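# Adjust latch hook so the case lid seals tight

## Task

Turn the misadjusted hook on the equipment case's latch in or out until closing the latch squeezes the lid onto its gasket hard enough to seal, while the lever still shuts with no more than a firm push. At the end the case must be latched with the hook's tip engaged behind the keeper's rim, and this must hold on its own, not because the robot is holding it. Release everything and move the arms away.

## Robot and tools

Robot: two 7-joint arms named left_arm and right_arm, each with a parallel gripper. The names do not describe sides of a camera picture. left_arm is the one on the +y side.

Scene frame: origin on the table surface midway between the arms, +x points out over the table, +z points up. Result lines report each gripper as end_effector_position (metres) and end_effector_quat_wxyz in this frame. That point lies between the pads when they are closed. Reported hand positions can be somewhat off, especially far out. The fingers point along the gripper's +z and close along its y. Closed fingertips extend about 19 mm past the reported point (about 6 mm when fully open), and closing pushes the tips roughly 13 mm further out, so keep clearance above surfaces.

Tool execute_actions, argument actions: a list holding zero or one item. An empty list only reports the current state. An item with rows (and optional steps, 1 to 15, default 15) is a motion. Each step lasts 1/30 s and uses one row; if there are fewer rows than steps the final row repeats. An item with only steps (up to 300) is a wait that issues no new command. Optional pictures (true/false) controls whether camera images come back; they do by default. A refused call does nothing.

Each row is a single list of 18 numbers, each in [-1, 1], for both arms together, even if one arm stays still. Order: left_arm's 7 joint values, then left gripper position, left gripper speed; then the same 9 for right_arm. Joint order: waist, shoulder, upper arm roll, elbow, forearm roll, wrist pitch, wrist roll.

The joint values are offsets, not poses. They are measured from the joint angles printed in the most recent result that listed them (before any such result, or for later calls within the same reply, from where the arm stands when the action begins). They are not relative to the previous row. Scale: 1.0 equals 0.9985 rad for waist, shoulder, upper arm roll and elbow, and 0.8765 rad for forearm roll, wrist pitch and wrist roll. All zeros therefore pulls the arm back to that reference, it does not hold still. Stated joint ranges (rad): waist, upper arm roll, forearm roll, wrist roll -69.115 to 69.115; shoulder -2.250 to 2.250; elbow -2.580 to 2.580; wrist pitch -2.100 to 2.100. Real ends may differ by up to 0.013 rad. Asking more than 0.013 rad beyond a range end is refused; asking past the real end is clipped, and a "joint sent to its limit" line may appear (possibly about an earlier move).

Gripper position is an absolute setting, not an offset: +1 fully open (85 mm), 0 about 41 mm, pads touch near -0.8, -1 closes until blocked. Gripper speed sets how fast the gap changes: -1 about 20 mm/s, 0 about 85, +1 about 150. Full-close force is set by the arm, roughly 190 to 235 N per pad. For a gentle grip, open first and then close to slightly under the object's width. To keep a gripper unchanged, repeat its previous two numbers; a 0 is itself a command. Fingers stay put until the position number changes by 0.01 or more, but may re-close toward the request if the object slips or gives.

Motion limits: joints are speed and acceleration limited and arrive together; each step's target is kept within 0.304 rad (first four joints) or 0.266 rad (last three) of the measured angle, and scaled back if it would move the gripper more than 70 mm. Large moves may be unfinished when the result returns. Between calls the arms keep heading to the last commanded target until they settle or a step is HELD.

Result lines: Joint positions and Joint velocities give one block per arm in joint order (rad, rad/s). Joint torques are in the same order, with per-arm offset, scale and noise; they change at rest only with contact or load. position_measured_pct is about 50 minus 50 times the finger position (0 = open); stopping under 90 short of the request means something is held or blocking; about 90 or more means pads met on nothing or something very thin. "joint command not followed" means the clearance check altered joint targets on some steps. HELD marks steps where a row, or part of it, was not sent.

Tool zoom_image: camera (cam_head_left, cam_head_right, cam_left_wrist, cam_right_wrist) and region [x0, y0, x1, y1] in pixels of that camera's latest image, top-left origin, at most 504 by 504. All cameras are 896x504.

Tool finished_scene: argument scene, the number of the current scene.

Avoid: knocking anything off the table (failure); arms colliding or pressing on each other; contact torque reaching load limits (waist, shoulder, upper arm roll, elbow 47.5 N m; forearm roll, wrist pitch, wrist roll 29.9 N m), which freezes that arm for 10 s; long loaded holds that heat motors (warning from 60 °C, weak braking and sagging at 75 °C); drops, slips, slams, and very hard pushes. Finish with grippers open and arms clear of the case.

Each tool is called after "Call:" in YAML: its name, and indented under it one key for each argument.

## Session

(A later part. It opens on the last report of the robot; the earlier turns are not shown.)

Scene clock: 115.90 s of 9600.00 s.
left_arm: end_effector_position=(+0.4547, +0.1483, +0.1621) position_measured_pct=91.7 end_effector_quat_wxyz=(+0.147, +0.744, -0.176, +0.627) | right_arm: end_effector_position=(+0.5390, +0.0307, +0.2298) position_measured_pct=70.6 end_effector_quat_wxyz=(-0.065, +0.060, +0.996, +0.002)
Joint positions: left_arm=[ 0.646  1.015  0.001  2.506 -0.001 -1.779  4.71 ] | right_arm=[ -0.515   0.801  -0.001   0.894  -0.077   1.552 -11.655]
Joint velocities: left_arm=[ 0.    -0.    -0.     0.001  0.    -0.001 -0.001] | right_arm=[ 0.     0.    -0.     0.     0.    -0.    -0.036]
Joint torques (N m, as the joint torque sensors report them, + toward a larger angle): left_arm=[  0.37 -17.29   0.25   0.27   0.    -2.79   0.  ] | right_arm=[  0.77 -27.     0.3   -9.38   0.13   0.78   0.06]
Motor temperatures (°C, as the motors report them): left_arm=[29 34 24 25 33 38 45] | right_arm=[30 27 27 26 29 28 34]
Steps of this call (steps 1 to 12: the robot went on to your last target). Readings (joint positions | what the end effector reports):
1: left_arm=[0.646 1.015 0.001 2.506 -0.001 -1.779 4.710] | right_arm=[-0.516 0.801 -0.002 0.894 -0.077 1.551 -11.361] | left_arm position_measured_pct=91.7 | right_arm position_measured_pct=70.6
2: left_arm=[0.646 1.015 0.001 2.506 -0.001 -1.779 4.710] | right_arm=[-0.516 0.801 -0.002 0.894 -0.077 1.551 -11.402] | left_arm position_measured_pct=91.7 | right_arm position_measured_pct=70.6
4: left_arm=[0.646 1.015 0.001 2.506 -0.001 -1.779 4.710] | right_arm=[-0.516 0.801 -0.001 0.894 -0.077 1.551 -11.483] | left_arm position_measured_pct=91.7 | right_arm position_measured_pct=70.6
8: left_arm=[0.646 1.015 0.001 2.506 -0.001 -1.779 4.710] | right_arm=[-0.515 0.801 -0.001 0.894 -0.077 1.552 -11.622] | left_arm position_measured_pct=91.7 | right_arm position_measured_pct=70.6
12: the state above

Call:
execute_actions:
  actions:
    - {"rows":[[0,0,0,0,0,0,0,-1,0,0,0,0,0,0,0,0,-0.5,-0.5]],"steps":3}

Scene clock: 116.80 s of 9600.00 s.
left_arm: end_effector_position=(+0.4547, +0.1483, +0.1621) position_measured_pct=91.7 end_effector_quat_wxyz=(+0.147, +0.744, -0.176, +0.627) | right_arm: end_effector_position=(+0.5393, +0.0308, +0.2295) position_measured_pct=70.6 end_effector_quat_wxyz=(-0.065, +0.061, +0.996, +0.002)
Joint positions: left_arm=[ 0.646  1.015  0.001  2.506 -0.001 -1.779  4.71 ] | right_arm=[ -0.516   0.802  -0.001   0.894  -0.076   1.551 -11.656]
Joint velocities: left_arm=[ 0.  0.  0. -0. -0. -0.  0.] | right_arm=[ 0.002 -0.     0.002  0.    -0.001 -0.005  0.015]
Joint torques (N m, as the joint torque sensors report them, + toward a larger angle): left_arm=[ -0.13 -17.09  -0.03   0.01  -0.1   -2.85   0.07] | right_arm=[ -0.2  -23.59  -0.62  -7.43  -0.56   0.53   0.08]
Motor temperatures (°C, as the motors report them): left_arm=[29 34 24 25 33 38 45] | right_arm=[30 27 27 26 29 28 34]
Steps of this call (steps 1 to 24: the robot went on to your last target; steps 25 to 27: all 3 steps of this action). Readings (joint positions | what the end effector reports):
25: left_arm=[0.646 1.015 0.001 2.506 -0.001 -1.779 4.710] | right_arm=[-0.515 0.802 -0.001 0.894 -0.077 1.552 -11.657] | left_arm position_measured_pct=91.7 | right_arm position_measured_pct=70.6
26: left_arm=[0.646 1.015 0.001 2.506 -0.001 -1.779 4.710] | right_arm=[-0.516 0.802 -0.001 0.894 -0.076 1.551 -11.657] | left_arm position_measured_pct=91.7 | right_arm position_measured_pct=70.6
27: the state above

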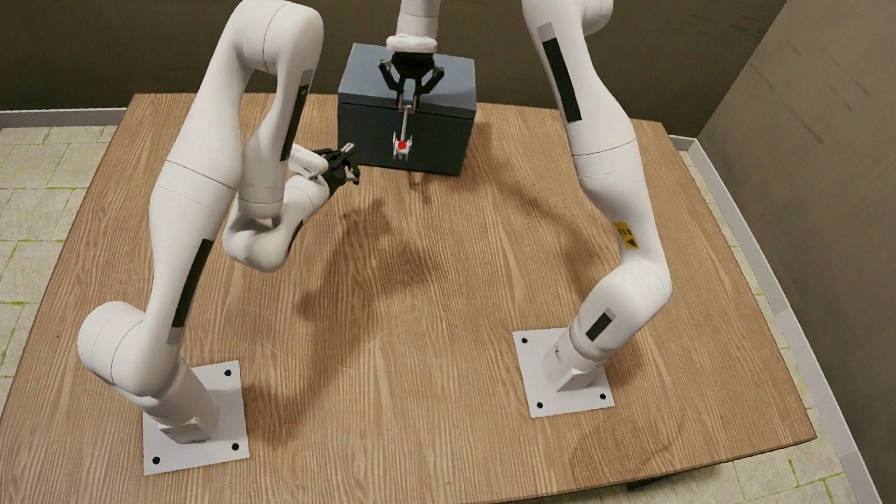

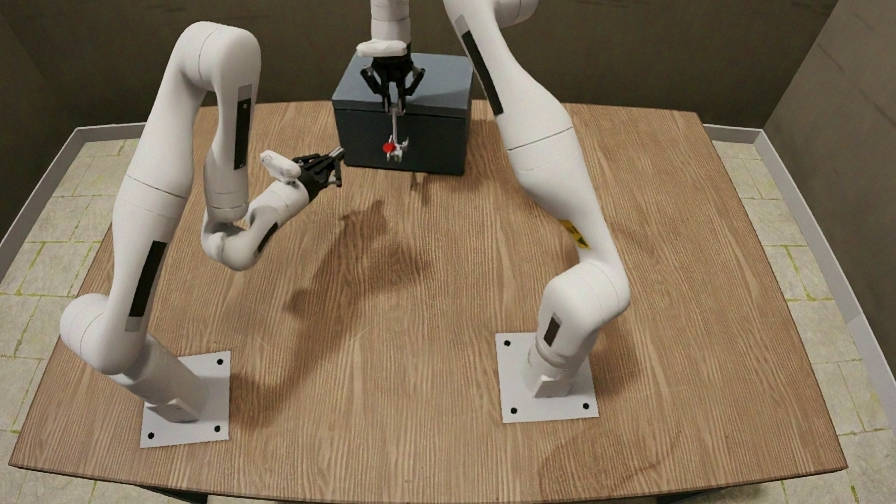

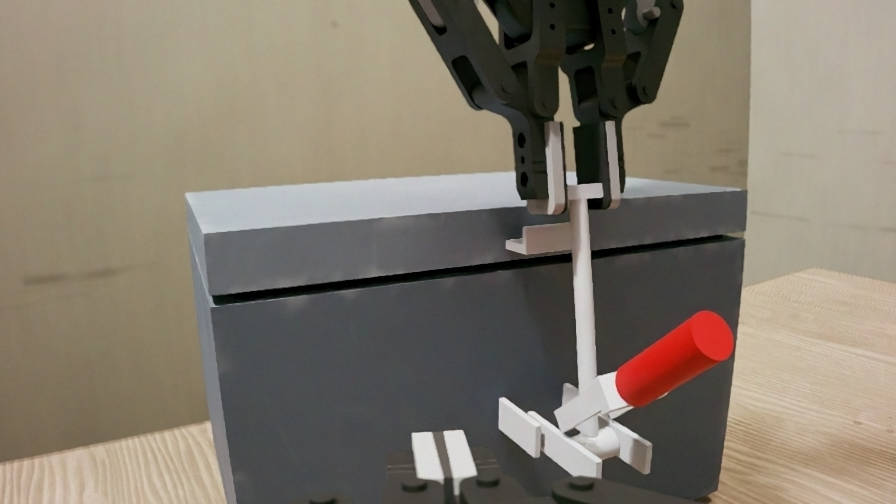

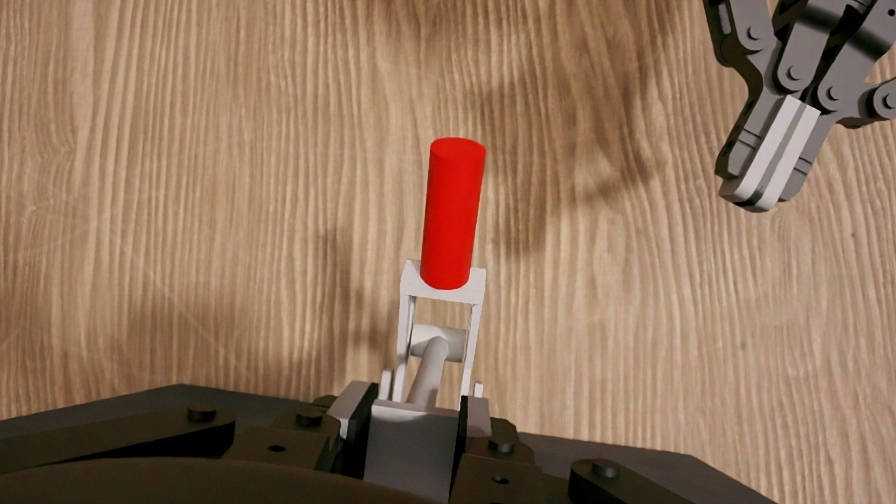

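Call:
execute_actions:
  actions:
    - {"rows":[[0,0,0,0,0,0,0,-1,0,0,0,0,0,0,0,0,-0.3,0],[0,0,0,0,0,0,0,-1,0,0,0,0,0,0,0,0,-0.3,0],[0,0,0,0,0,0,0,-1,0,0,0,0,0,0,0,0,-0.3,0],[0,0,0,0,0,0,0,-1,0,0,0,0,0,0,0,0,-0.3,0],[0,0,0,0,0,0,0,-1,0,0,0,0,0,0,0,0,-0.3,0],[0,0,0,0,0,0,0,-1,0,0.002,-0.0075,0.001,-0.003,0,0.003,0,-0.3,0]],"steps":15}

Call:
execute_actions:
  actions:
    - {"rows":[[0,0,0,0,0,0,0,-1,0,0,0,0,0,0,0,0,-0.5,-0.5]],"steps":12}

Scene clock: 121.77 s of 9600.00 s.
left_arm: end_effector_position=(+0.4547, +0.1483, +0.1621) position_measured_pct=91.7 end_effector_quat_wxyz=(+0.147, +0.744, -0.176, +0.627) | right_arm: end_effector_position=(+0.5406, +0.0298, +0.2346) position_measured_pct=65.1 end_effector_quat_wxyz=(-0.062, +0.062, +0.996, +0.004)
Joint positions: left_arm=[ 0.646  1.015  0.001  2.506 -0.001 -1.779  4.71 ] | right_arm=[ -0.514   0.795   0.      0.891  -0.076   1.554 -11.656]
Joint velocities: left_arm=[ 0.  0.  0. -0.  0.  0.  0.] | right_arm=[ 0.001 -0.003  0.001 -0.002 -0.001  0.001  0.001]
Joint torques (N m, as the joint torque sensors report them, + toward a larger angle): left_arm=[  0.36 -17.19   0.11   0.18  -0.01  -2.9    0.19] | right_arm=[ -0.44 -23.22  -0.44  -7.95  -0.2   -0.06   0.09]
Motor temperatures (°C, as the motors report them): left_arm=[29 34 24 25 33 38 45] | right_arm=[30 27 27 26 29 28 34]
Steps of this call (steps 1 to 15: the robot went on to your last target; steps 16 to 134: nothing new was sent; steps 135 to 149: all 15 steps of this action). Readings (joint positions | what the end effector reports):
135: left_arm=[0.646 1.015 0.001 2.506 -0.001 -1.779 4.710] | right_arm=[-0.515 0.802 -0.001 0.894 -0.076 1.551 -11.655] | left_arm position_measured_pct=91.7 | right_arm position_measured_pct=70.6
136: left_arm=[0.646 1.015 0.001 2.506 -0.001 -1.779 4.710] | right_arm=[-0.515 0.802 -0.001 0.894 -0.076 1.551 -11.655] | left_arm position_measured_pct=91.7 | right_arm position_measured_pct=70.2
138: left_arm=[0.646 1.015 0.001 2.506 -0.001 -1.779 4.710] | right_arm=[-0.515 0.802 -0.001 0.894 -0.076 1.551 -11.656] | left_arm position_measured_pct=91.7 | right_arm position_measured_pct=67.1
142: left_arm=[0.646 1.015 0.001 2.506 -0.001 -1.779 4.710] | right_arm=[-0.514 0.798 -0.000 0.892 -0.076 1.553 -11.656] | left_arm position_measured_pct=91.7 | right_arm position_measured_pct=65.1
149: the state above

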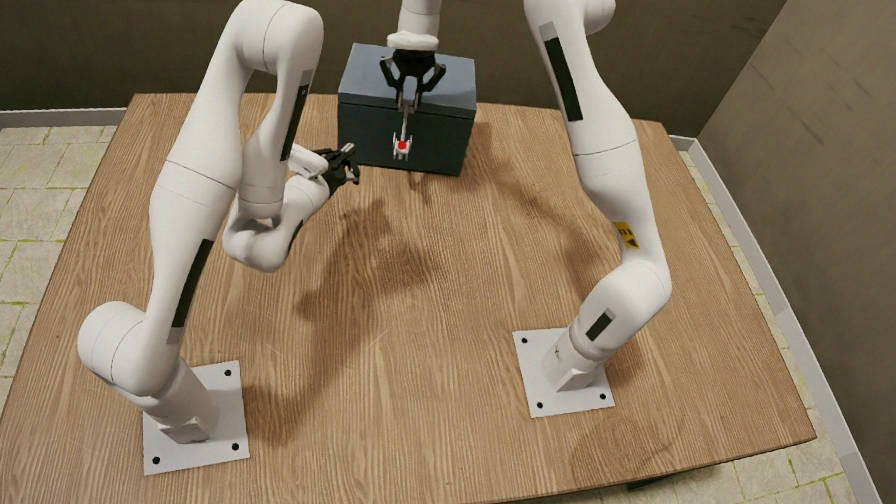

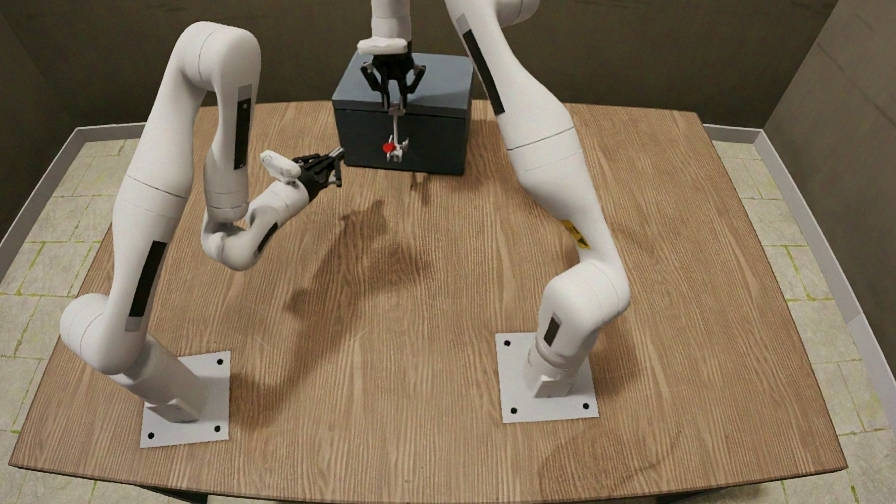

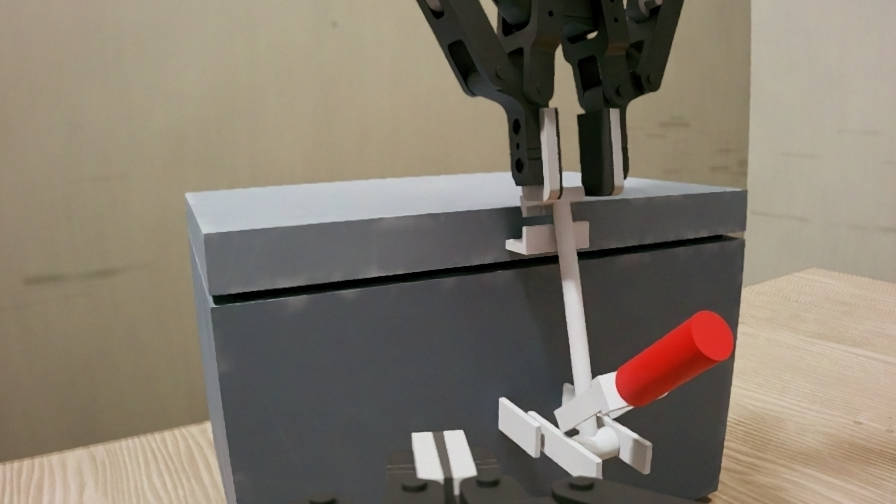

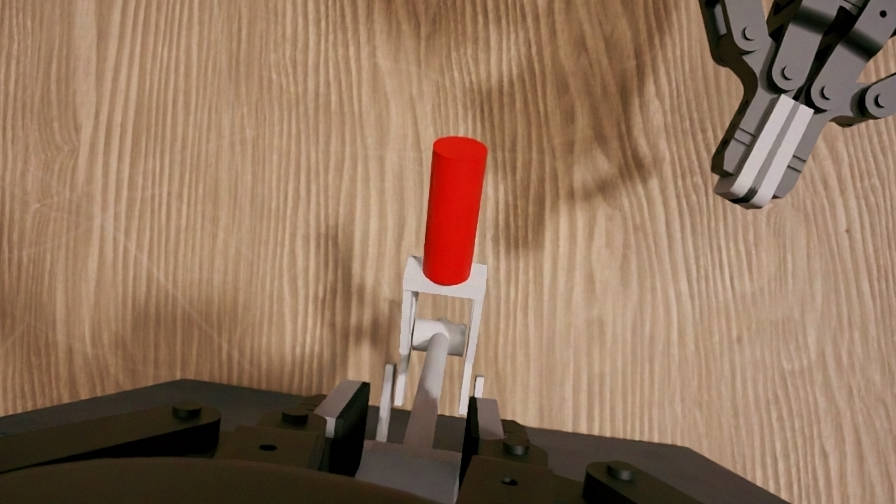

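Scene clock: 122.17 s of 9600.00 s.
left_arm: end_effector_position=(+0.4547, +0.1483, +0.1621) position_measured_pct=91.7 end_effector_quat_wxyz=(+0.147, +0.744, -0.176, +0.627) | right_arm: end_effector_position=(+0.5406, +0.0303, +0.2350) position_measured_pct=72.2 end_effector_quat_wxyz=(-0.061, +0.061, +0.996, +0.004)
Joint positions: left_arm=[ 0.646  1.015  0.001  2.506 -0.001 -1.779  4.71 ] | right_arm=[ -0.514   0.794  -0.      0.89   -0.077   1.553 -11.656]
Joint velocities: left_arm=[-0.001 -0.     0.    -0.    -0.    -0.     0.001] | right_arm=[-0.    -0.     0.003  0.     0.001  0.    -0.   ]
Joint torques (N m, as the joint torque sensors report them, + toward a larger angle): left_arm=[ -0.06 -17.18   0.1    0.34  -0.09  -2.76  -0.05] | right_arm=[  0.4  -22.7   -0.1   -7.62   0.07   0.35  -0.03]
Motor temperatures (°C, as the motors report them): left_arm=[29 34 24 25 33 38 45] | right_arm=[30 27 27 26 29 28 34]
Steps of this call (steps 1 to 12: all 12 steps of this action). Readings (joint positions | what the end effector reports):
1: left_arm=[0.646 1.015 0.001 2.506 -0.001 -1.779 4.710] | right_arm=[-0.514 0.795 0.000 0.891 -0.076 1.554 -11.656] | left_arm position_measured_pct=91.7 | right_arm position_measured_pct=65.1
2: left_arm=[0.646 1.015 0.001 2.506 -0.001 -1.779 4.710] | right_arm=[-0.514 0.795 0.000 0.891 -0.076 1.554 -11.656] | left_arm position_measured_pct=91.7 | right_arm position_measured_pct=65.5
4: left_arm=[0.646 1.015 0.001 2.506 -0.001 -1.779 4.710] | right_arm=[-0.514 0.795 -0.000 0.890 -0.077 1.553 -11.656] | left_arm position_measured_pct=91.7 | right_arm position_measured_pct=67.9
8: left_arm=[0.646 1.015 0.001 2.506 -0.001 -1.779 4.710] | right_arm=[-0.514 0.794 -0.000 0.890 -0.077 1.553 -11.656] | left_arm position_measured_pct=91.7 | right_arm position_measured_pct=72.2
12: the state above

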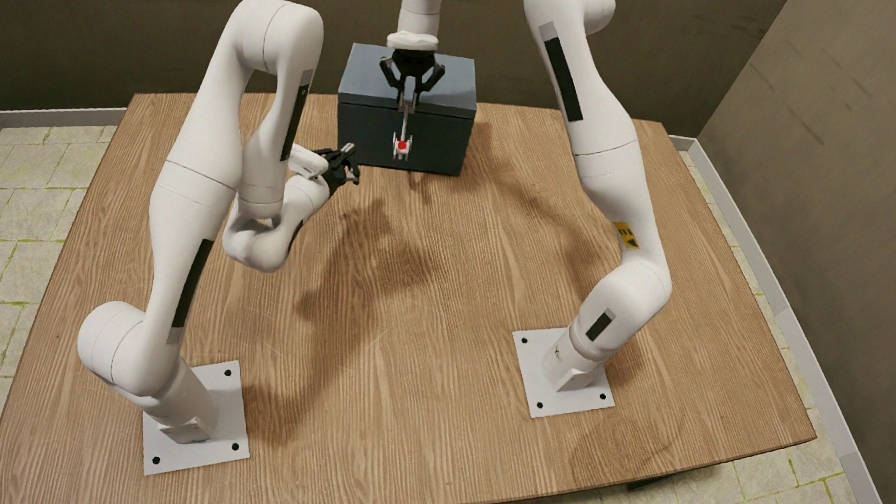

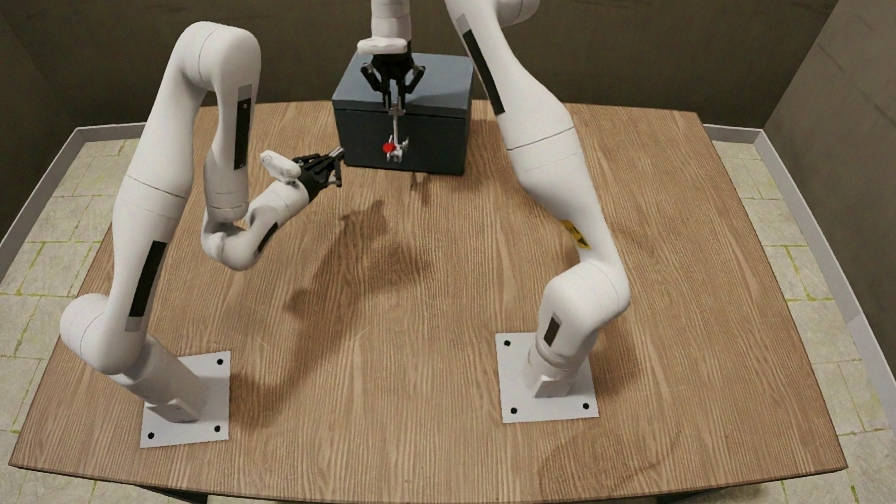

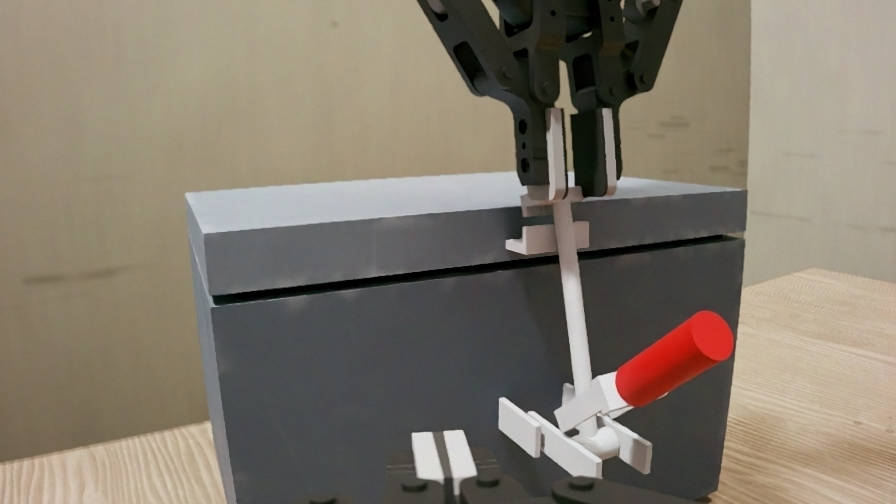

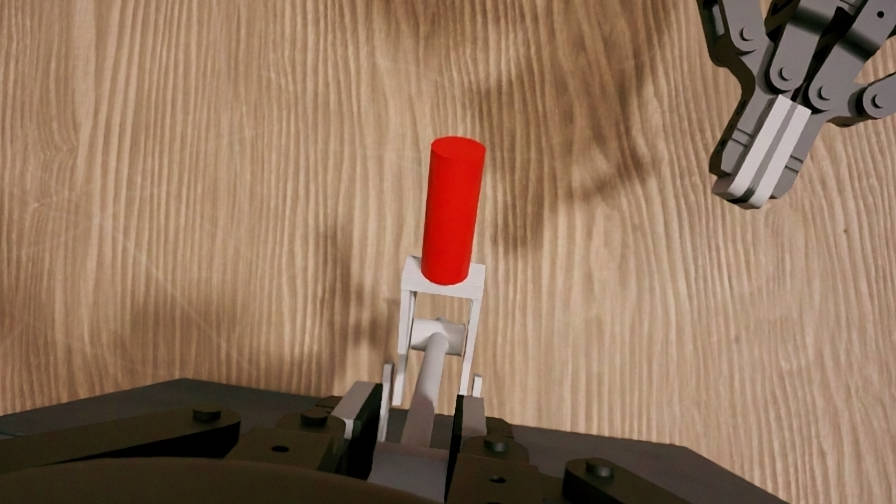

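Call:
execute_actions:
  actions:
    - {"rows":[[-0.067,0.172,0,-0.056,0,-0.104,0,-1,0,0,0,0,0,0,0,0,-0.2,0.5],[-0.067,0.172,0,-0.056,0,-0.104,0,-1,0,0,0,0,0,0,0,0,-0.2,0.5],[-0.067,0.172,0,-0.056,0,-0.104,0,-1,0,0,0,0,0,0,0,0,-0.2,0.5],[-0.067,0.172,0,-0.056,0,-0.104,0,-1,0,-0.119,-0.193,0,0.388,0.088,-0.331,-0.146,-0.2,0.5],[-0.067,0.172,0,-0.056,0,-0.104,0,-1,0,-0.119,-0.193,0,0.388,0.088,-0.331,-0.146,-0.2,0.5],[-0.067,0.172,0,-0.056,0,-0.104,0,-1,0,-0.119,-0.193,0,0.388,0.088,-0.331,-0.146,-0.2,0.5],[-0.067,0.172,0,-0.056,0,-0.104,0,-1,0,-0.119,-0.193,0,0.388,0.088,-0.331,-0.146,-0.2,0.5],[-0.067,0.172,0,-0.056,0,-0.104,0,-1,0,-0.119,-0.193,0,0.388,0.088,-0.331,-0.146,-0.2,0.5],[-0.067,0.172,0,-0.056,0,-0.104,0,-1,0,-0.119,-0.193,0,0.388,0.088,-0.331,-0.146,-0.2,0.5],[-0.067,0.172,0,-0.056,0,-0.104,0,-1,0,-0.119,-0.193,0,0.388,0.088,-0.331,-0.146,-0.2,0.5],[-0.067,0.172,0,-0.056,0,-0.104,0,-1,0,-0.119,-0.193,0,0.388,0.088,-0.331,-0.146,-0.2,0.5],[-0.067,0.172,0,-0.056,0,-0.104,0,-1,0,-0.119,-0.193,0,0.388,0.088,-0.331,-0.146,-0.2,0.5],[-0.067,0.172,0,-0.056,0,-0.104,0,-1,0,-0.119,-0.193,0,0.388,0.088,-0.331,-0.146,-0.2,0.5],[-0.067,0.172,0,-0.056,0,-0.104,0,-1,0,-0.119,-0.193,0,0.388,0.088,-0.331,-0.146,-0.6,0]],"steps":15}
  pictures: false

Call:
execute_actions:
  actions:
    - {"steps":14}
  pictures: false

Call:
execute_actions:
  actions:
    - {"rows":[[0,0,0,0,0,0,0,-1,0,-0.030,0.017,0,0.177,0,-0.221,-0.039,-0.6,0]],"steps":15}
  pictures: false

Call:
execute_actions:
  actions:
    - {"steps":8}

Scene clock: 127.27 s of 9600.00 s.
left_arm: end_effector_position=(+0.4701, +0.1807, +0.1075) position_measured_pct=91.7 end_effector_quat_wxyz=(+0.125, +0.756, -0.153, +0.624) | right_arm: end_effector_position=(+0.4969, +0.0449, +0.2329) position_measured_pct=60.3 end_effector_quat_wxyz=(-0.004, +0.064, +0.998, +0.005)
Joint positions: left_arm=[ 0.58   1.183  0.001  2.451 -0.001 -1.87   4.71 ] | right_arm=[ -0.613   0.634  -0.001   1.193  -0.012   1.315 -11.764]
Joint velocities: left_arm=[-0.013  0.035  0.001 -0.004  0.    -0.005  0.001] | right_arm=[-0.203 -0.315  0.001  0.863  0.14  -0.558 -0.228]
Joint torques (N m, as the joint torque sensors report them, + toward a larger angle): left_arm=[ -0.15 -18.11   0.02   1.29  -0.02  -2.98   0.04] | right_arm=[  0.42 -19.89   0.13  -8.62  -0.17  -0.09  -0.01]
Motor temperatures (°C, as the motors report them): left_arm=[29 34 24 25 33 38 45] | right_arm=[30 27 27 26 29 28 34]
Steps of this call (steps 1 to 15: the robot went on to your last target; steps 16 to 138: nothing new was sent; steps 139 to 153: all 15 steps of this action). Readings (joint positions | what the end effector reports):
139: left_arm=[0.645 1.016 0.002 2.506 -0.002 -1.780 4.710] | right_arm=[-0.514 0.794 -0.000 0.890 -0.077 1.553 -11.656] | left_arm position_measured_pct=91.7 | right_arm position_measured_pct=72.2
140: left_arm=[0.643 1.023 0.002 2.504 -0.002 -1.783 4.710] | right_arm=[-0.514 0.794 -0.000 0.890 -0.077 1.553 -11.656] | left_arm position_measured_pct=91.7 | right_arm position_measured_pct=71.8
142: left_arm=[0.631 1.053 0.002 2.495 -0.002 -1.798 4.710] | right_arm=[-0.515 0.794 0.000 0.892 -0.076 1.552 -11.656] | left_arm position_measured_pct=91.7 | right_arm position_measured_pct=66.3
146: left_arm=[0.595 1.145 0.001 2.464 -0.001 -1.847 4.710] | right_arm=[-0.538 0.755 0.001 0.947 -0.062 1.505 -11.680] | left_arm position_measured_pct=91.7 | right_arm position_measured_pct=60.3
153: the state above

Scene clock: 127.73 s of 9600.00 s.
left_arm: end_effector_position=(+0.4700, +0.1816, +0.1056) position_measured_pct=91.7 end_effector_quat_wxyz=(+0.125, +0.758, -0.152, +0.622) | right_arm: end_effector_position=(+0.4806, +0.0406, +0.2247) position_measured_pct=80.2 end_effector_quat_wxyz=(-0.000, +0.064, +0.998, -0.001)
Joint positions: left_arm=[ 0.579  1.186  0.001  2.45  -0.001 -1.87   4.71 ] | right_arm=[ -0.633   0.602  -0.      1.278   0.      1.263 -11.784]
Joint velocities: left_arm=[-0.     0.001  0.     0.    -0.    -0.    -0.001] | right_arm=[-0.002 -0.004  0.     0.002  0.001  0.    -0.   ]
Joint torques (N m, as the joint torque sensors report them, + toward a larger angle): left_arm=[  0.02 -17.81   0.13   1.53   0.03  -2.71   0.04] | right_arm=[  0.25 -19.96  -0.33  -7.97  -0.19  -0.22   0.01]
Motor temperatures (°C, as the motors report them): left_arm=[29 34 24 25 33 38 45] | right_arm=[30 27 27 26 29 28 34]
Steps of this call (steps 1 to 14: the robot went on to your last target). Readings (joint positions | what the end effector reports):
1: left_arm=[0.580 1.184 0.001 2.450 -0.001 -1.870 4.710] | right_arm=[-0.619 0.625 -0.001 1.219 -0.008 1.298 -11.770] | left_arm position_measured_pct=91.7 | right_arm position_measured_pct=62.3
2: left_arm=[0.580 1.184 0.001 2.450 -0.001 -1.870 4.710] | right_arm=[-0.624 0.617 -0.001 1.240 -0.005 1.285 -11.776] | left_arm position_measured_pct=91.7 | right_arm position_measured_pct=64.7
4: left_arm=[0.579 1.185 0.001 2.450 -0.001 -1.870 4.710] | right_arm=[-0.629 0.608 -0.001 1.267 -0.001 1.269 -11.782] | left_arm position_measured_pct=91.7 | right_arm position_measured_pct=69.8
8: left_arm=[0.579 1.186 0.001 2.450 -0.001 -1.870 4.710] | right_arm=[-0.632 0.604 -0.000 1.277 0.000 1.263 -11.784] | left_arm position_measured_pct=91.7 | right_arm position_measured_pct=79.0
14: the state above

Scene clock: 128.23 s of 9600.00 s.
left_arm: end_effector_position=(+0.4700, +0.1816, +0.1056) position_measured_pct=91.7 end_effector_quat_wxyz=(+0.125, +0.758, -0.152, +0.622) | right_arm: end_effector_position=(+0.4574, +0.0420, +0.1648) position_measured_pct=80.2 end_effector_quat_wxyz=(-0.000, +0.066, +0.998, -0.001)
Joint positions: left_arm=[ 0.579  1.186  0.001  2.45  -0.001 -1.87   4.71 ] | right_arm=[ -0.662   0.619  -0.      1.453   0.      1.07  -11.818]
Joint velocities: left_arm=[-0.    -0.    -0.    -0.001  0.     0.    -0.001] | right_arm=[-0.005 -0.005  0.004  0.009  0.001 -0.009  0.001]
Joint torques (N m, as the joint torque sensors report them, + toward a larger angle): left_arm=[  0.01 -18.1   -0.04   1.51  -0.21  -2.66   0.02] | right_arm=[ -0.56 -19.91  -0.32  -7.1   -0.03   0.31   0.04]
Motor temperatures (°C, as the motors report them): left_arm=[29 34 24 25 33 38 45] | right_arm=[30 27 27 26 29 28 34]
Steps of this call (steps 1 to 15: all 15 steps of this action). Readings (joint positions | what the end effector reports):
1: left_arm=[0.579 1.186 0.001 2.450 -0.001 -1.870 4.710] | right_arm=[-0.633 0.602 0.000 1.279 0.001 1.262 -11.784] | left_arm position_measured_pct=91.7 | right_arm position_measured_pct=80.2
2: left_arm=[0.579 1.186 0.001 2.450 -0.001 -1.870 4.710] | right_arm=[-0.634 0.602 0.000 1.284 0.001 1.256 -11.785] | left_arm position_measured_pct=91.7 | right_arm position_measured_pct=80.2
4: left_arm=[0.579 1.186 0.001 2.450 -0.001 -1.870 4.710] | right_arm=[-0.639 0.604 0.001 1.311 0.001 1.227 -11.790] | left_arm position_measured_pct=91.7 | right_arm position_measured_pct=80.2
8: left_arm=[0.579 1.186 0.001 2.450 -0.001 -1.870 4.710] | right_arm=[-0.655 0.614 -0.000 1.407 0.000 1.121 -11.809] | left_arm position_measured_pct=91.7 | right_arm position_measured_pct=80.2
15: the state above

Scene clock: 128.50 s of 9600.00 s.
left_arm: end_effector_position=(+0.4700, +0.1816, +0.1056) position_measured_pct=91.7 end_effector_quat_wxyz=(+0.125, +0.758, -0.152, +0.622) | right_arm: end_effector_position=(+0.4573, +0.0420, +0.1649) position_measured_pct=80.2 end_effector_quat_wxyz=(-0.000, +0.066, +0.998, -0.000)
Joint positions: left_arm=[ 0.579  1.186  0.001  2.45  -0.001 -1.87   4.71 ] | right_arm=[ -0.662   0.619   0.      1.454   0.001   1.069 -11.818]
Joint velocities: left_arm=[-0.     0.     0.    -0.001 -0.    -0.001  0.   ] | right_arm=[ 0.    -0.     0.    -0.001  0.    -0.     0.001]
Joint torques (N m, as the joint torque sensors report them, + toward a larger angle): left_arm=[  0.28 -17.87   0.11   1.12  -0.07  -3.02  -0.03] | right_arm=[ -0.63 -19.15  -0.05  -6.95  -0.1   -0.14  -0.08]
Motor temperatures (°C, as the motors report them): left_arm=[29 34 24 25 33 38 45] | right_arm=[30 27 27 26 29 28 34]
Steps of this call (steps 1 to 8: the robot went on to your last target). Readings (joint positions | what the end effector reports):
1: left_arm=[0.579 1.186 0.001 2.450 -0.001 -1.870 4.710] | right_arm=[-0.662 0.619 -0.000 1.454 0.001 1.070 -11.818] | left_arm position_measured_pct=91.7 | right_arm position_measured_pct=80.2
2: left_arm=[0.579 1.186 0.001 2.450 -0.001 -1.870 4.710] | right_arm=[-0.662 0.619 0.000 1.454 0.001 1.070 -11.818] | left_arm position_measured_pct=91.7 | right_arm position_measured_pct=80.2
4: left_arm=[0.579 1.186 0.001 2.450 -0.001 -1.870 4.710] | right_arm=[-0.662 0.619 0.000 1.454 0.001 1.070 -11.818] | left_arm position_measured_pct=91.7 | right_arm position_measured_pct=80.2
8: the state above

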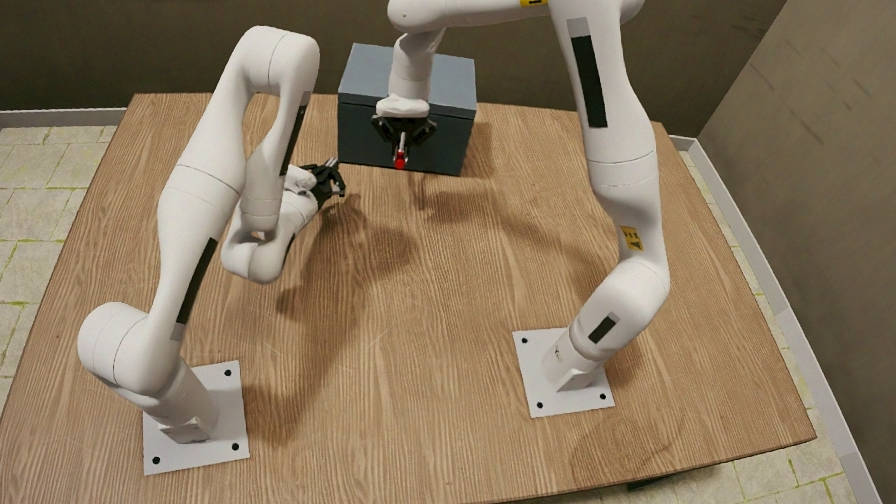

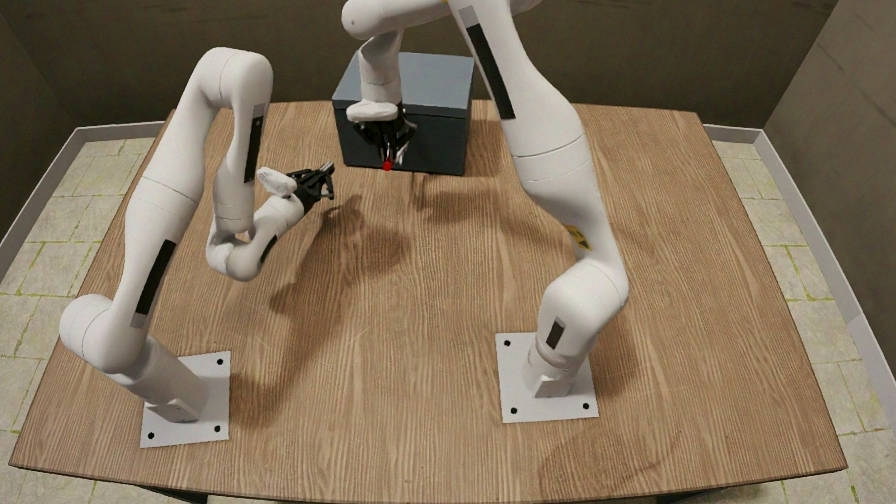

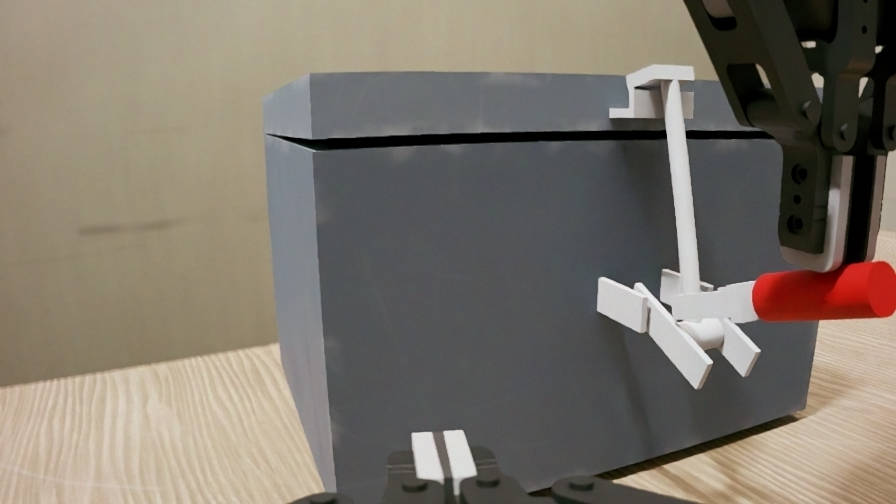

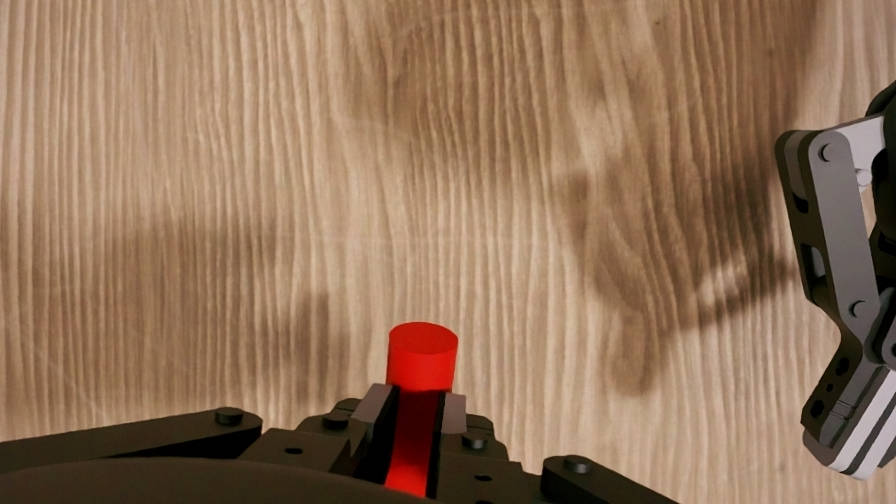

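Continue down to z .14 then .12.

Call:
execute_actions:
  actions:
    - {"rows":[[0,0,0,0,0,0,0,-1,0,0,0.010,0,0.012,0,-0.0245,0,-0.6,0],[0,0,0,0,0,0,0,-1,0,0,0.010,0,0.012,0,-0.0245,0,-0.6,0],[0,0,0,0,0,0,0,-1,0,0,0.010,0,0.012,0,-0.0245,0,-0.6,0],[0,0,0,0,0,0,0,-1,0,0,0.020,0,0.024,0,-0.049,0,-0.6,0],[0,0,0,0,0,0,0,-1,0,0,0.020,0,0.024,0,-0.049,0,-0.6,0],[0,0,0,0,0,0,0,-1,0,0,0.020,0,0.024,0,-0.049,0,-0.6,0],[0,0,0,0,0,0,0,-1,0,0,0.0295,0,0.035,0,-0.0735,0,-0.6,0],[0,0,0,0,0,0,0,-1,0,0,0.0295,0,0.035,0,-0.0735,0,-0.6,0],[0,0,0,0,0,0,0,-1,0,0,0.0295,0,0.035,0,-0.0735,0,-0.6,0],[0,0,0,0,0,0,0,-1,0,0,0.043,0,0.047,0,-0.102,0,-0.6,0],[0,0,0,0,0,0,0,-1,0,0,0.043,0,0.047,0,-0.102,0,-0.6,0],[0,0,0,0,0,0,0,-1,0,0,0.043,0,0.047,0,-0.102,0,-0.6,0],[0,0,0,0,0,0,0,-1,0,0,0.056,0,0.0585,0,-0.131,0,-0.6,0]],"steps":15}
  pictures: false

Call:
execute_actions:
  actions:
    - {"steps":8}

Scene clock: 133.83 s of 9600.00 s.
left_arm: end_effector_position=(+0.4700, +0.1816, +0.1056) position_measured_pct=91.7 end_effector_quat_wxyz=(+0.125, +0.758, -0.152, +0.622) | right_arm: end_effector_position=(+0.4564, +0.0419, +0.1285) position_measured_pct=80.2 end_effector_quat_wxyz=(-0.000, +0.065, +0.998, -0.000)
Joint positions: left_arm=[ 0.579  1.186  0.001  2.45  -0.001 -1.87   4.71 ] | right_arm=[ -0.663   0.663  -0.      1.505   0.      0.975 -11.818]
Joint velocities: left_arm=[-0.     0.    -0.     0.001  0.     0.    -0.001] | right_arm=[-0.002  0.09   0.001  0.11   0.001 -0.216 -0.001]
Joint torques (N m, as the joint torque sensors report them, + toward a larger angle): left_arm=[  0.28 -17.96   0.14   0.91   0.01  -2.86   0.08] | right_arm=[  0.27 -18.05   0.21  -7.77   0.26  -1.5    0.05]
Motor temperatures (°C, as the motors report them): left_arm=[29 34 24 25 33 38 45] | right_arm=[30 27 27 26 29 28 34]
Steps of this call (steps 1 to 15: the robot went on to your last target; steps 16 to 145: nothing new was sent; steps 146 to 160: all 15 steps of this action). Readings (joint positions | what the end effector reports):
146: left_arm=[0.579 1.186 0.001 2.450 -0.001 -1.870 4.710] | right_arm=[-0.662 0.620 0.000 1.455 0.001 1.068 -11.818] | left_arm position_measured_pct=91.7 | right_arm position_measured_pct=80.2
147: left_arm=[0.579 1.186 0.001 2.450 -0.001 -1.870 4.710] | right_arm=[-0.662 0.622 0.000 1.457 0.001 1.063 -11.818] | left_arm position_measured_pct=91.7 | right_arm position_measured_pct=80.2
149: left_arm=[0.579 1.186 0.001 2.450 -0.001 -1.870 4.710] | right_arm=[-0.662 0.626 0.000 1.463 0.001 1.054 -11.818] | left_arm position_measured_pct=91.7 | right_arm position_measured_pct=80.2
153: left_arm=[0.579 1.186 0.001 2.450 -0.001 -1.870 4.710] | right_arm=[-0.662 0.639 0.000 1.478 0.001 1.027 -11.818] | left_arm position_measured_pct=91.7 | right_arm position_measured_pct=80.2
160: the state above

Scene clock: 134.10 s of 9600.00 s.
left_arm: end_effector_position=(+0.4700, +0.1816, +0.1056) position_measured_pct=91.7 end_effector_quat_wxyz=(+0.125, +0.758, -0.152, +0.622) | right_arm: end_effector_position=(+0.4565, +0.0419, +0.1235) position_measured_pct=80.2 end_effector_quat_wxyz=(+0.000, +0.066, +0.998, +0.000)
Joint positions: left_arm=[ 0.579  1.186  0.001  2.45  -0.001 -1.87   4.71 ] | right_arm=[ -0.663   0.668  -0.      1.513   0.      0.959 -11.818]
Joint velocities: left_arm=[ 0.     0.    -0.    -0.     0.     0.001  0.002] | right_arm=[-0.     0.003  0.     0.004  0.001 -0.009 -0.002]
Joint torques (N m, as the joint torque sensors report them, + toward a larger angle): left_arm=[  0.15 -17.68   0.     1.15  -0.1   -2.83   0.05] | right_arm=[ -0.01 -15.49  -0.04  -7.43   0.29  -1.93  -0.11]
Motor temperatures (°C, as the motors report them): left_arm=[29 34 24 25 33 38 45] | right_arm=[30 27 27 26 29 28 34]
Steps of this call (steps 1 to 8: the robot went on to your last target). Readings (joint positions | what the end effector reports):
1: left_arm=[0.579 1.186 0.001 2.450 -0.001 -1.870 4.710] | right_arm=[-0.663 0.665 -0.000 1.508 0.000 0.969 -11.818] | left_arm position_measured_pct=91.7 | right_arm position_measured_pct=80.2
2: left_arm=[0.579 1.186 0.001 2.450 -0.001 -1.870 4.710] | right_arm=[-0.663 0.666 -0.000 1.510 0.000 0.965 -11.818] | left_arm position_measured_pct=91.7 | right_arm position_measured_pct=80.2
4: left_arm=[0.579 1.186 0.001 2.450 -0.001 -1.870 4.710] | right_arm=[-0.663 0.668 -0.000 1.512 0.000 0.961 -11.818] | left_arm position_measured_pct=91.7 | right_arm position_measured_pct=80.2
8: the state above

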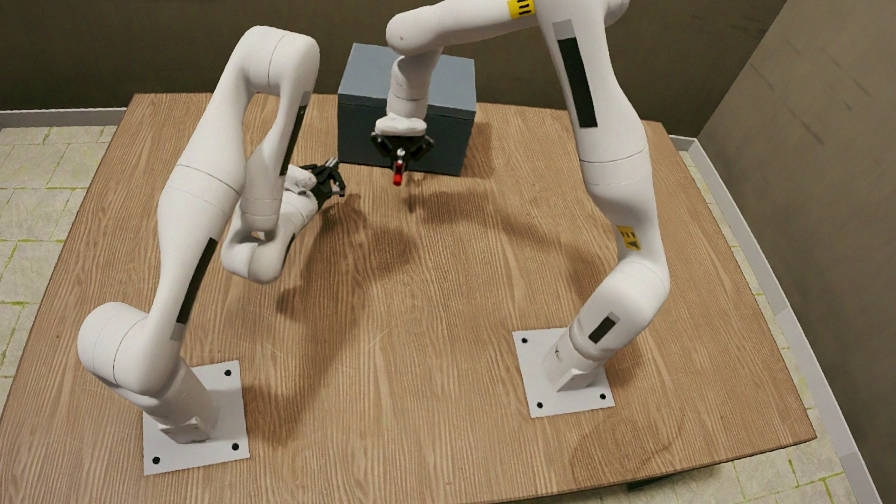

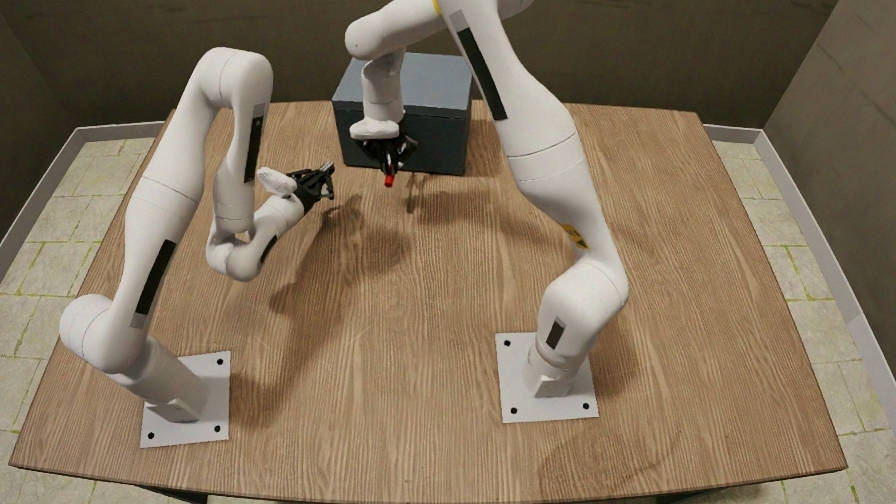

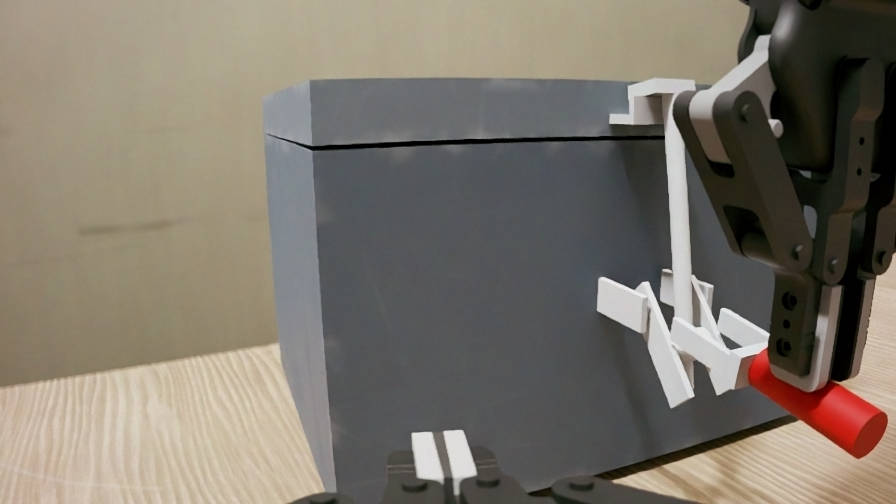

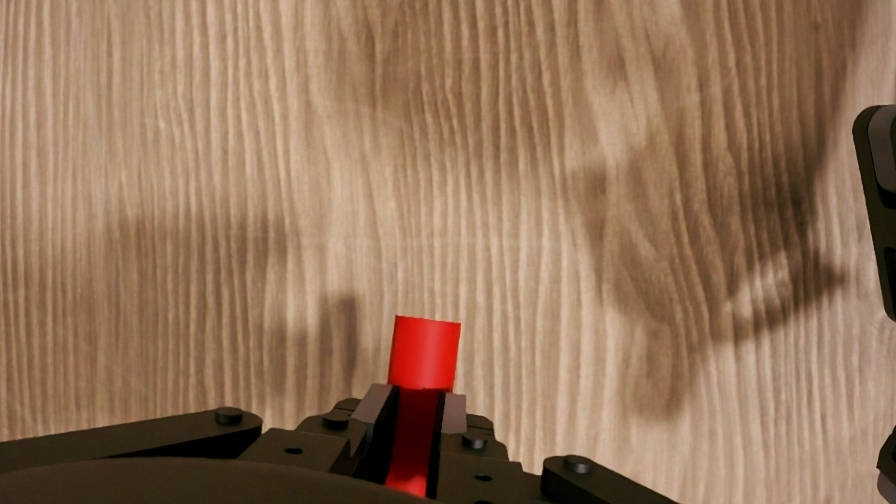

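Call:
execute_actions:
  actions:
    - {"rows":[[0,0,0,0,0,0,0,-1,0,0,0.007,0,0,0,-0.005,0,-0.6,0],[0,0,0,0,0,0,0,-1,0,0,0.010,0,0.002,0,-0.011,0,-0.6,0],[0,0,0,0,0,0,0,-1,0,0,0.010,0,0.002,0,-0.011,0,-0.6,0],[0,0,0,0,0,0,0,-1,0,0,0.013,0,0.004,0,-0.017,0,-0.6,0],[0,0,0,0,0,0,0,-1,0,0,0.013,0,0.004,0,-0.017,0,-0.6,0],[0,0,0,0,0,0,0,-1,0,0,0.016,0,0.006,0,-0.023,0,-0.6,0],[0,0,0,0,0,0,0,-1,0,0,0.016,0,0.006,0,-0.023,0,-0.6,0],[0,0,0,0,0,0,0,-1,0,0,0.0185,0,0.008,0,-0.0285,0,-0.6,0],[0,0,0,0,0,0,0,-1,0,0,0.0185,0,0.008,0,-0.0285,0,-0.6,0],[0,0,0,0,0,0,0,-1,0,0,0.021,0,0.010,0,-0.034,0,-0.6,0]],"steps":15}

Scene clock: 136.77 s of 9600.00 s.
left_arm: end_effector_position=(+0.4700, +0.1816, +0.1056) position_measured_pct=91.7 end_effector_quat_wxyz=(+0.125, +0.758, -0.152, +0.622) | right_arm: end_effector_position=(+0.4573, +0.0419, +0.1138) position_measured_pct=80.2 end_effector_quat_wxyz=(+0.001, +0.066, +0.998, +0.001)
Joint positions: left_arm=[ 0.579  1.186  0.001  2.45  -0.001 -1.87   4.71 ] | right_arm=[ -0.662   0.682   0.      1.523   0.      0.934 -11.818]
Joint velocities: left_arm=[ 0.     0.    -0.     0.     0.001 -0.002  0.   ] | right_arm=[ 0.001  0.009  0.001  0.006  0.    -0.012 -0.002]
Joint torques (N m, as the joint torque sensors report them, + toward a larger angle): left_arm=[  0.12 -17.99  -0.03   0.9   -0.08  -2.68   0.14] | right_arm=[ -0.59 -15.23  -0.82  -7.13   0.09  -1.74   0.03]
Motor temperatures (°C, as the motors report them): left_arm=[29 34 24 25 33 38 45] | right_arm=[30 27 27 26 29 28 34]
Steps of this call (steps 1 to 30: the robot went on to your last target; steps 31 to 65: nothing new was sent; steps 66 to 80: all 15 steps of this action). Readings (joint positions | what the end effector reports):
66: left_arm=[0.579 1.186 0.001 2.450 -0.001 -1.870 4.710] | right_arm=[-0.663 0.669 -0.000 1.513 0.000 0.959 -11.818] | left_arm position_measured_pct=91.7 | right_arm position_measured_pct=80.2
67: left_arm=[0.579 1.186 0.001 2.450 -0.001 -1.870 4.710] | right_arm=[-0.663 0.669 -0.000 1.513 0.000 0.958 -11.818] | left_arm position_measured_pct=91.7 | right_arm position_measured_pct=80.2
69: left_arm=[0.579 1.186 0.001 2.450 -0.001 -1.870 4.710] | right_arm=[-0.663 0.671 -0.000 1.515 0.000 0.955 -11.818] | left_arm position_measured_pct=91.7 | right_arm position_measured_pct=80.2
73: left_arm=[0.579 1.186 0.001 2.450 -0.001 -1.870 4.710] | right_arm=[-0.663 0.676 0.000 1.518 0.000 0.946 -11.818] | left_arm position_measured_pct=91.7 | right_arm position_measured_pct=80.2
80: the state above

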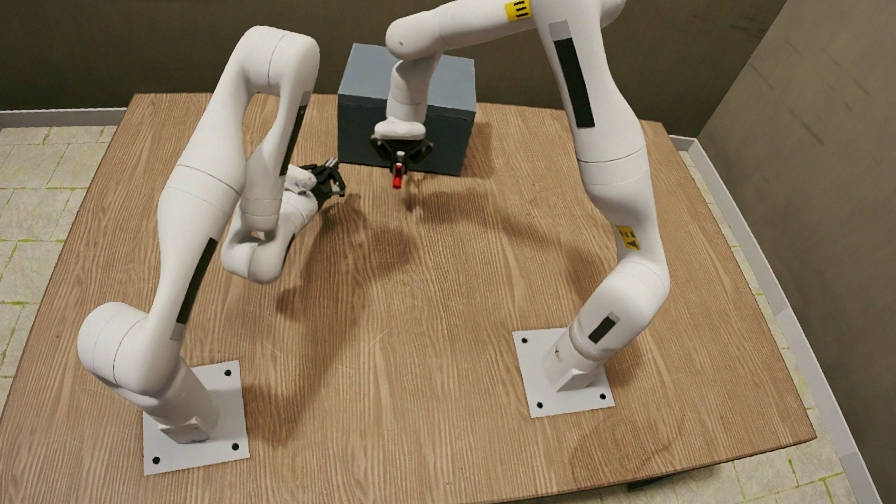

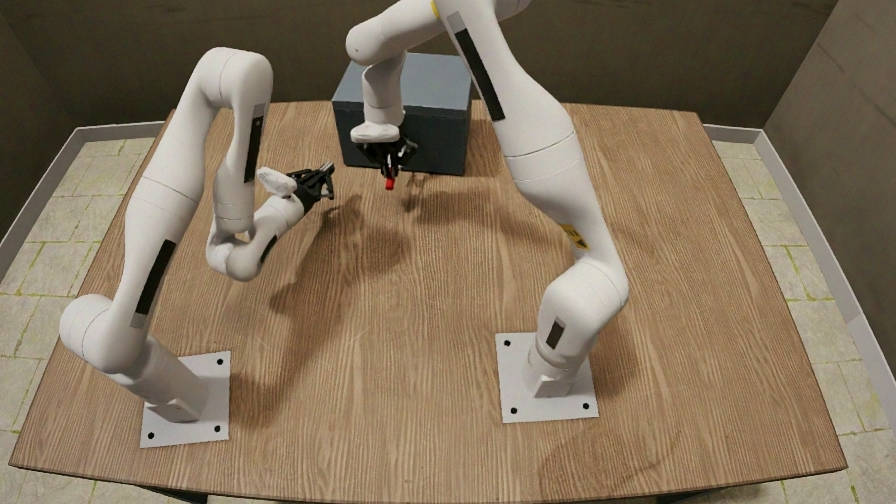

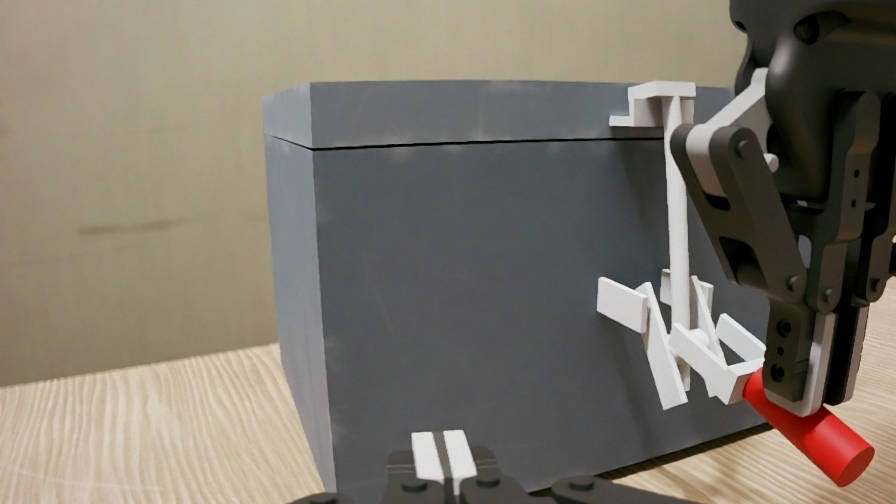

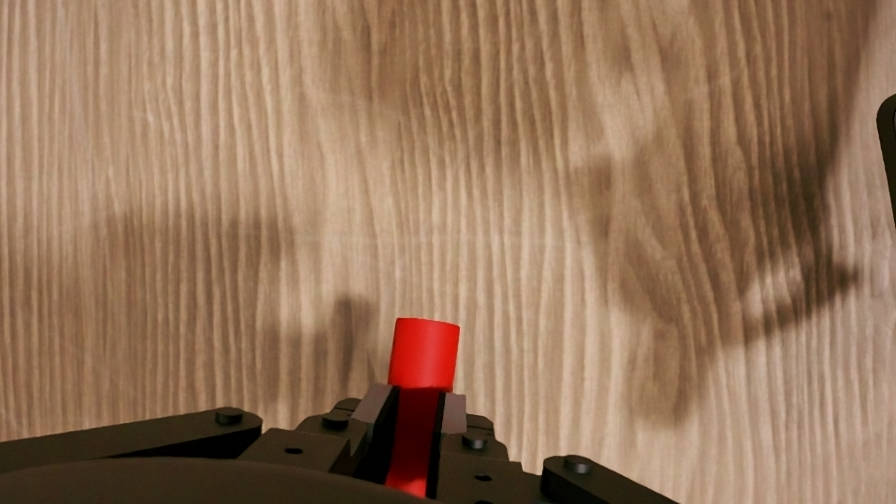

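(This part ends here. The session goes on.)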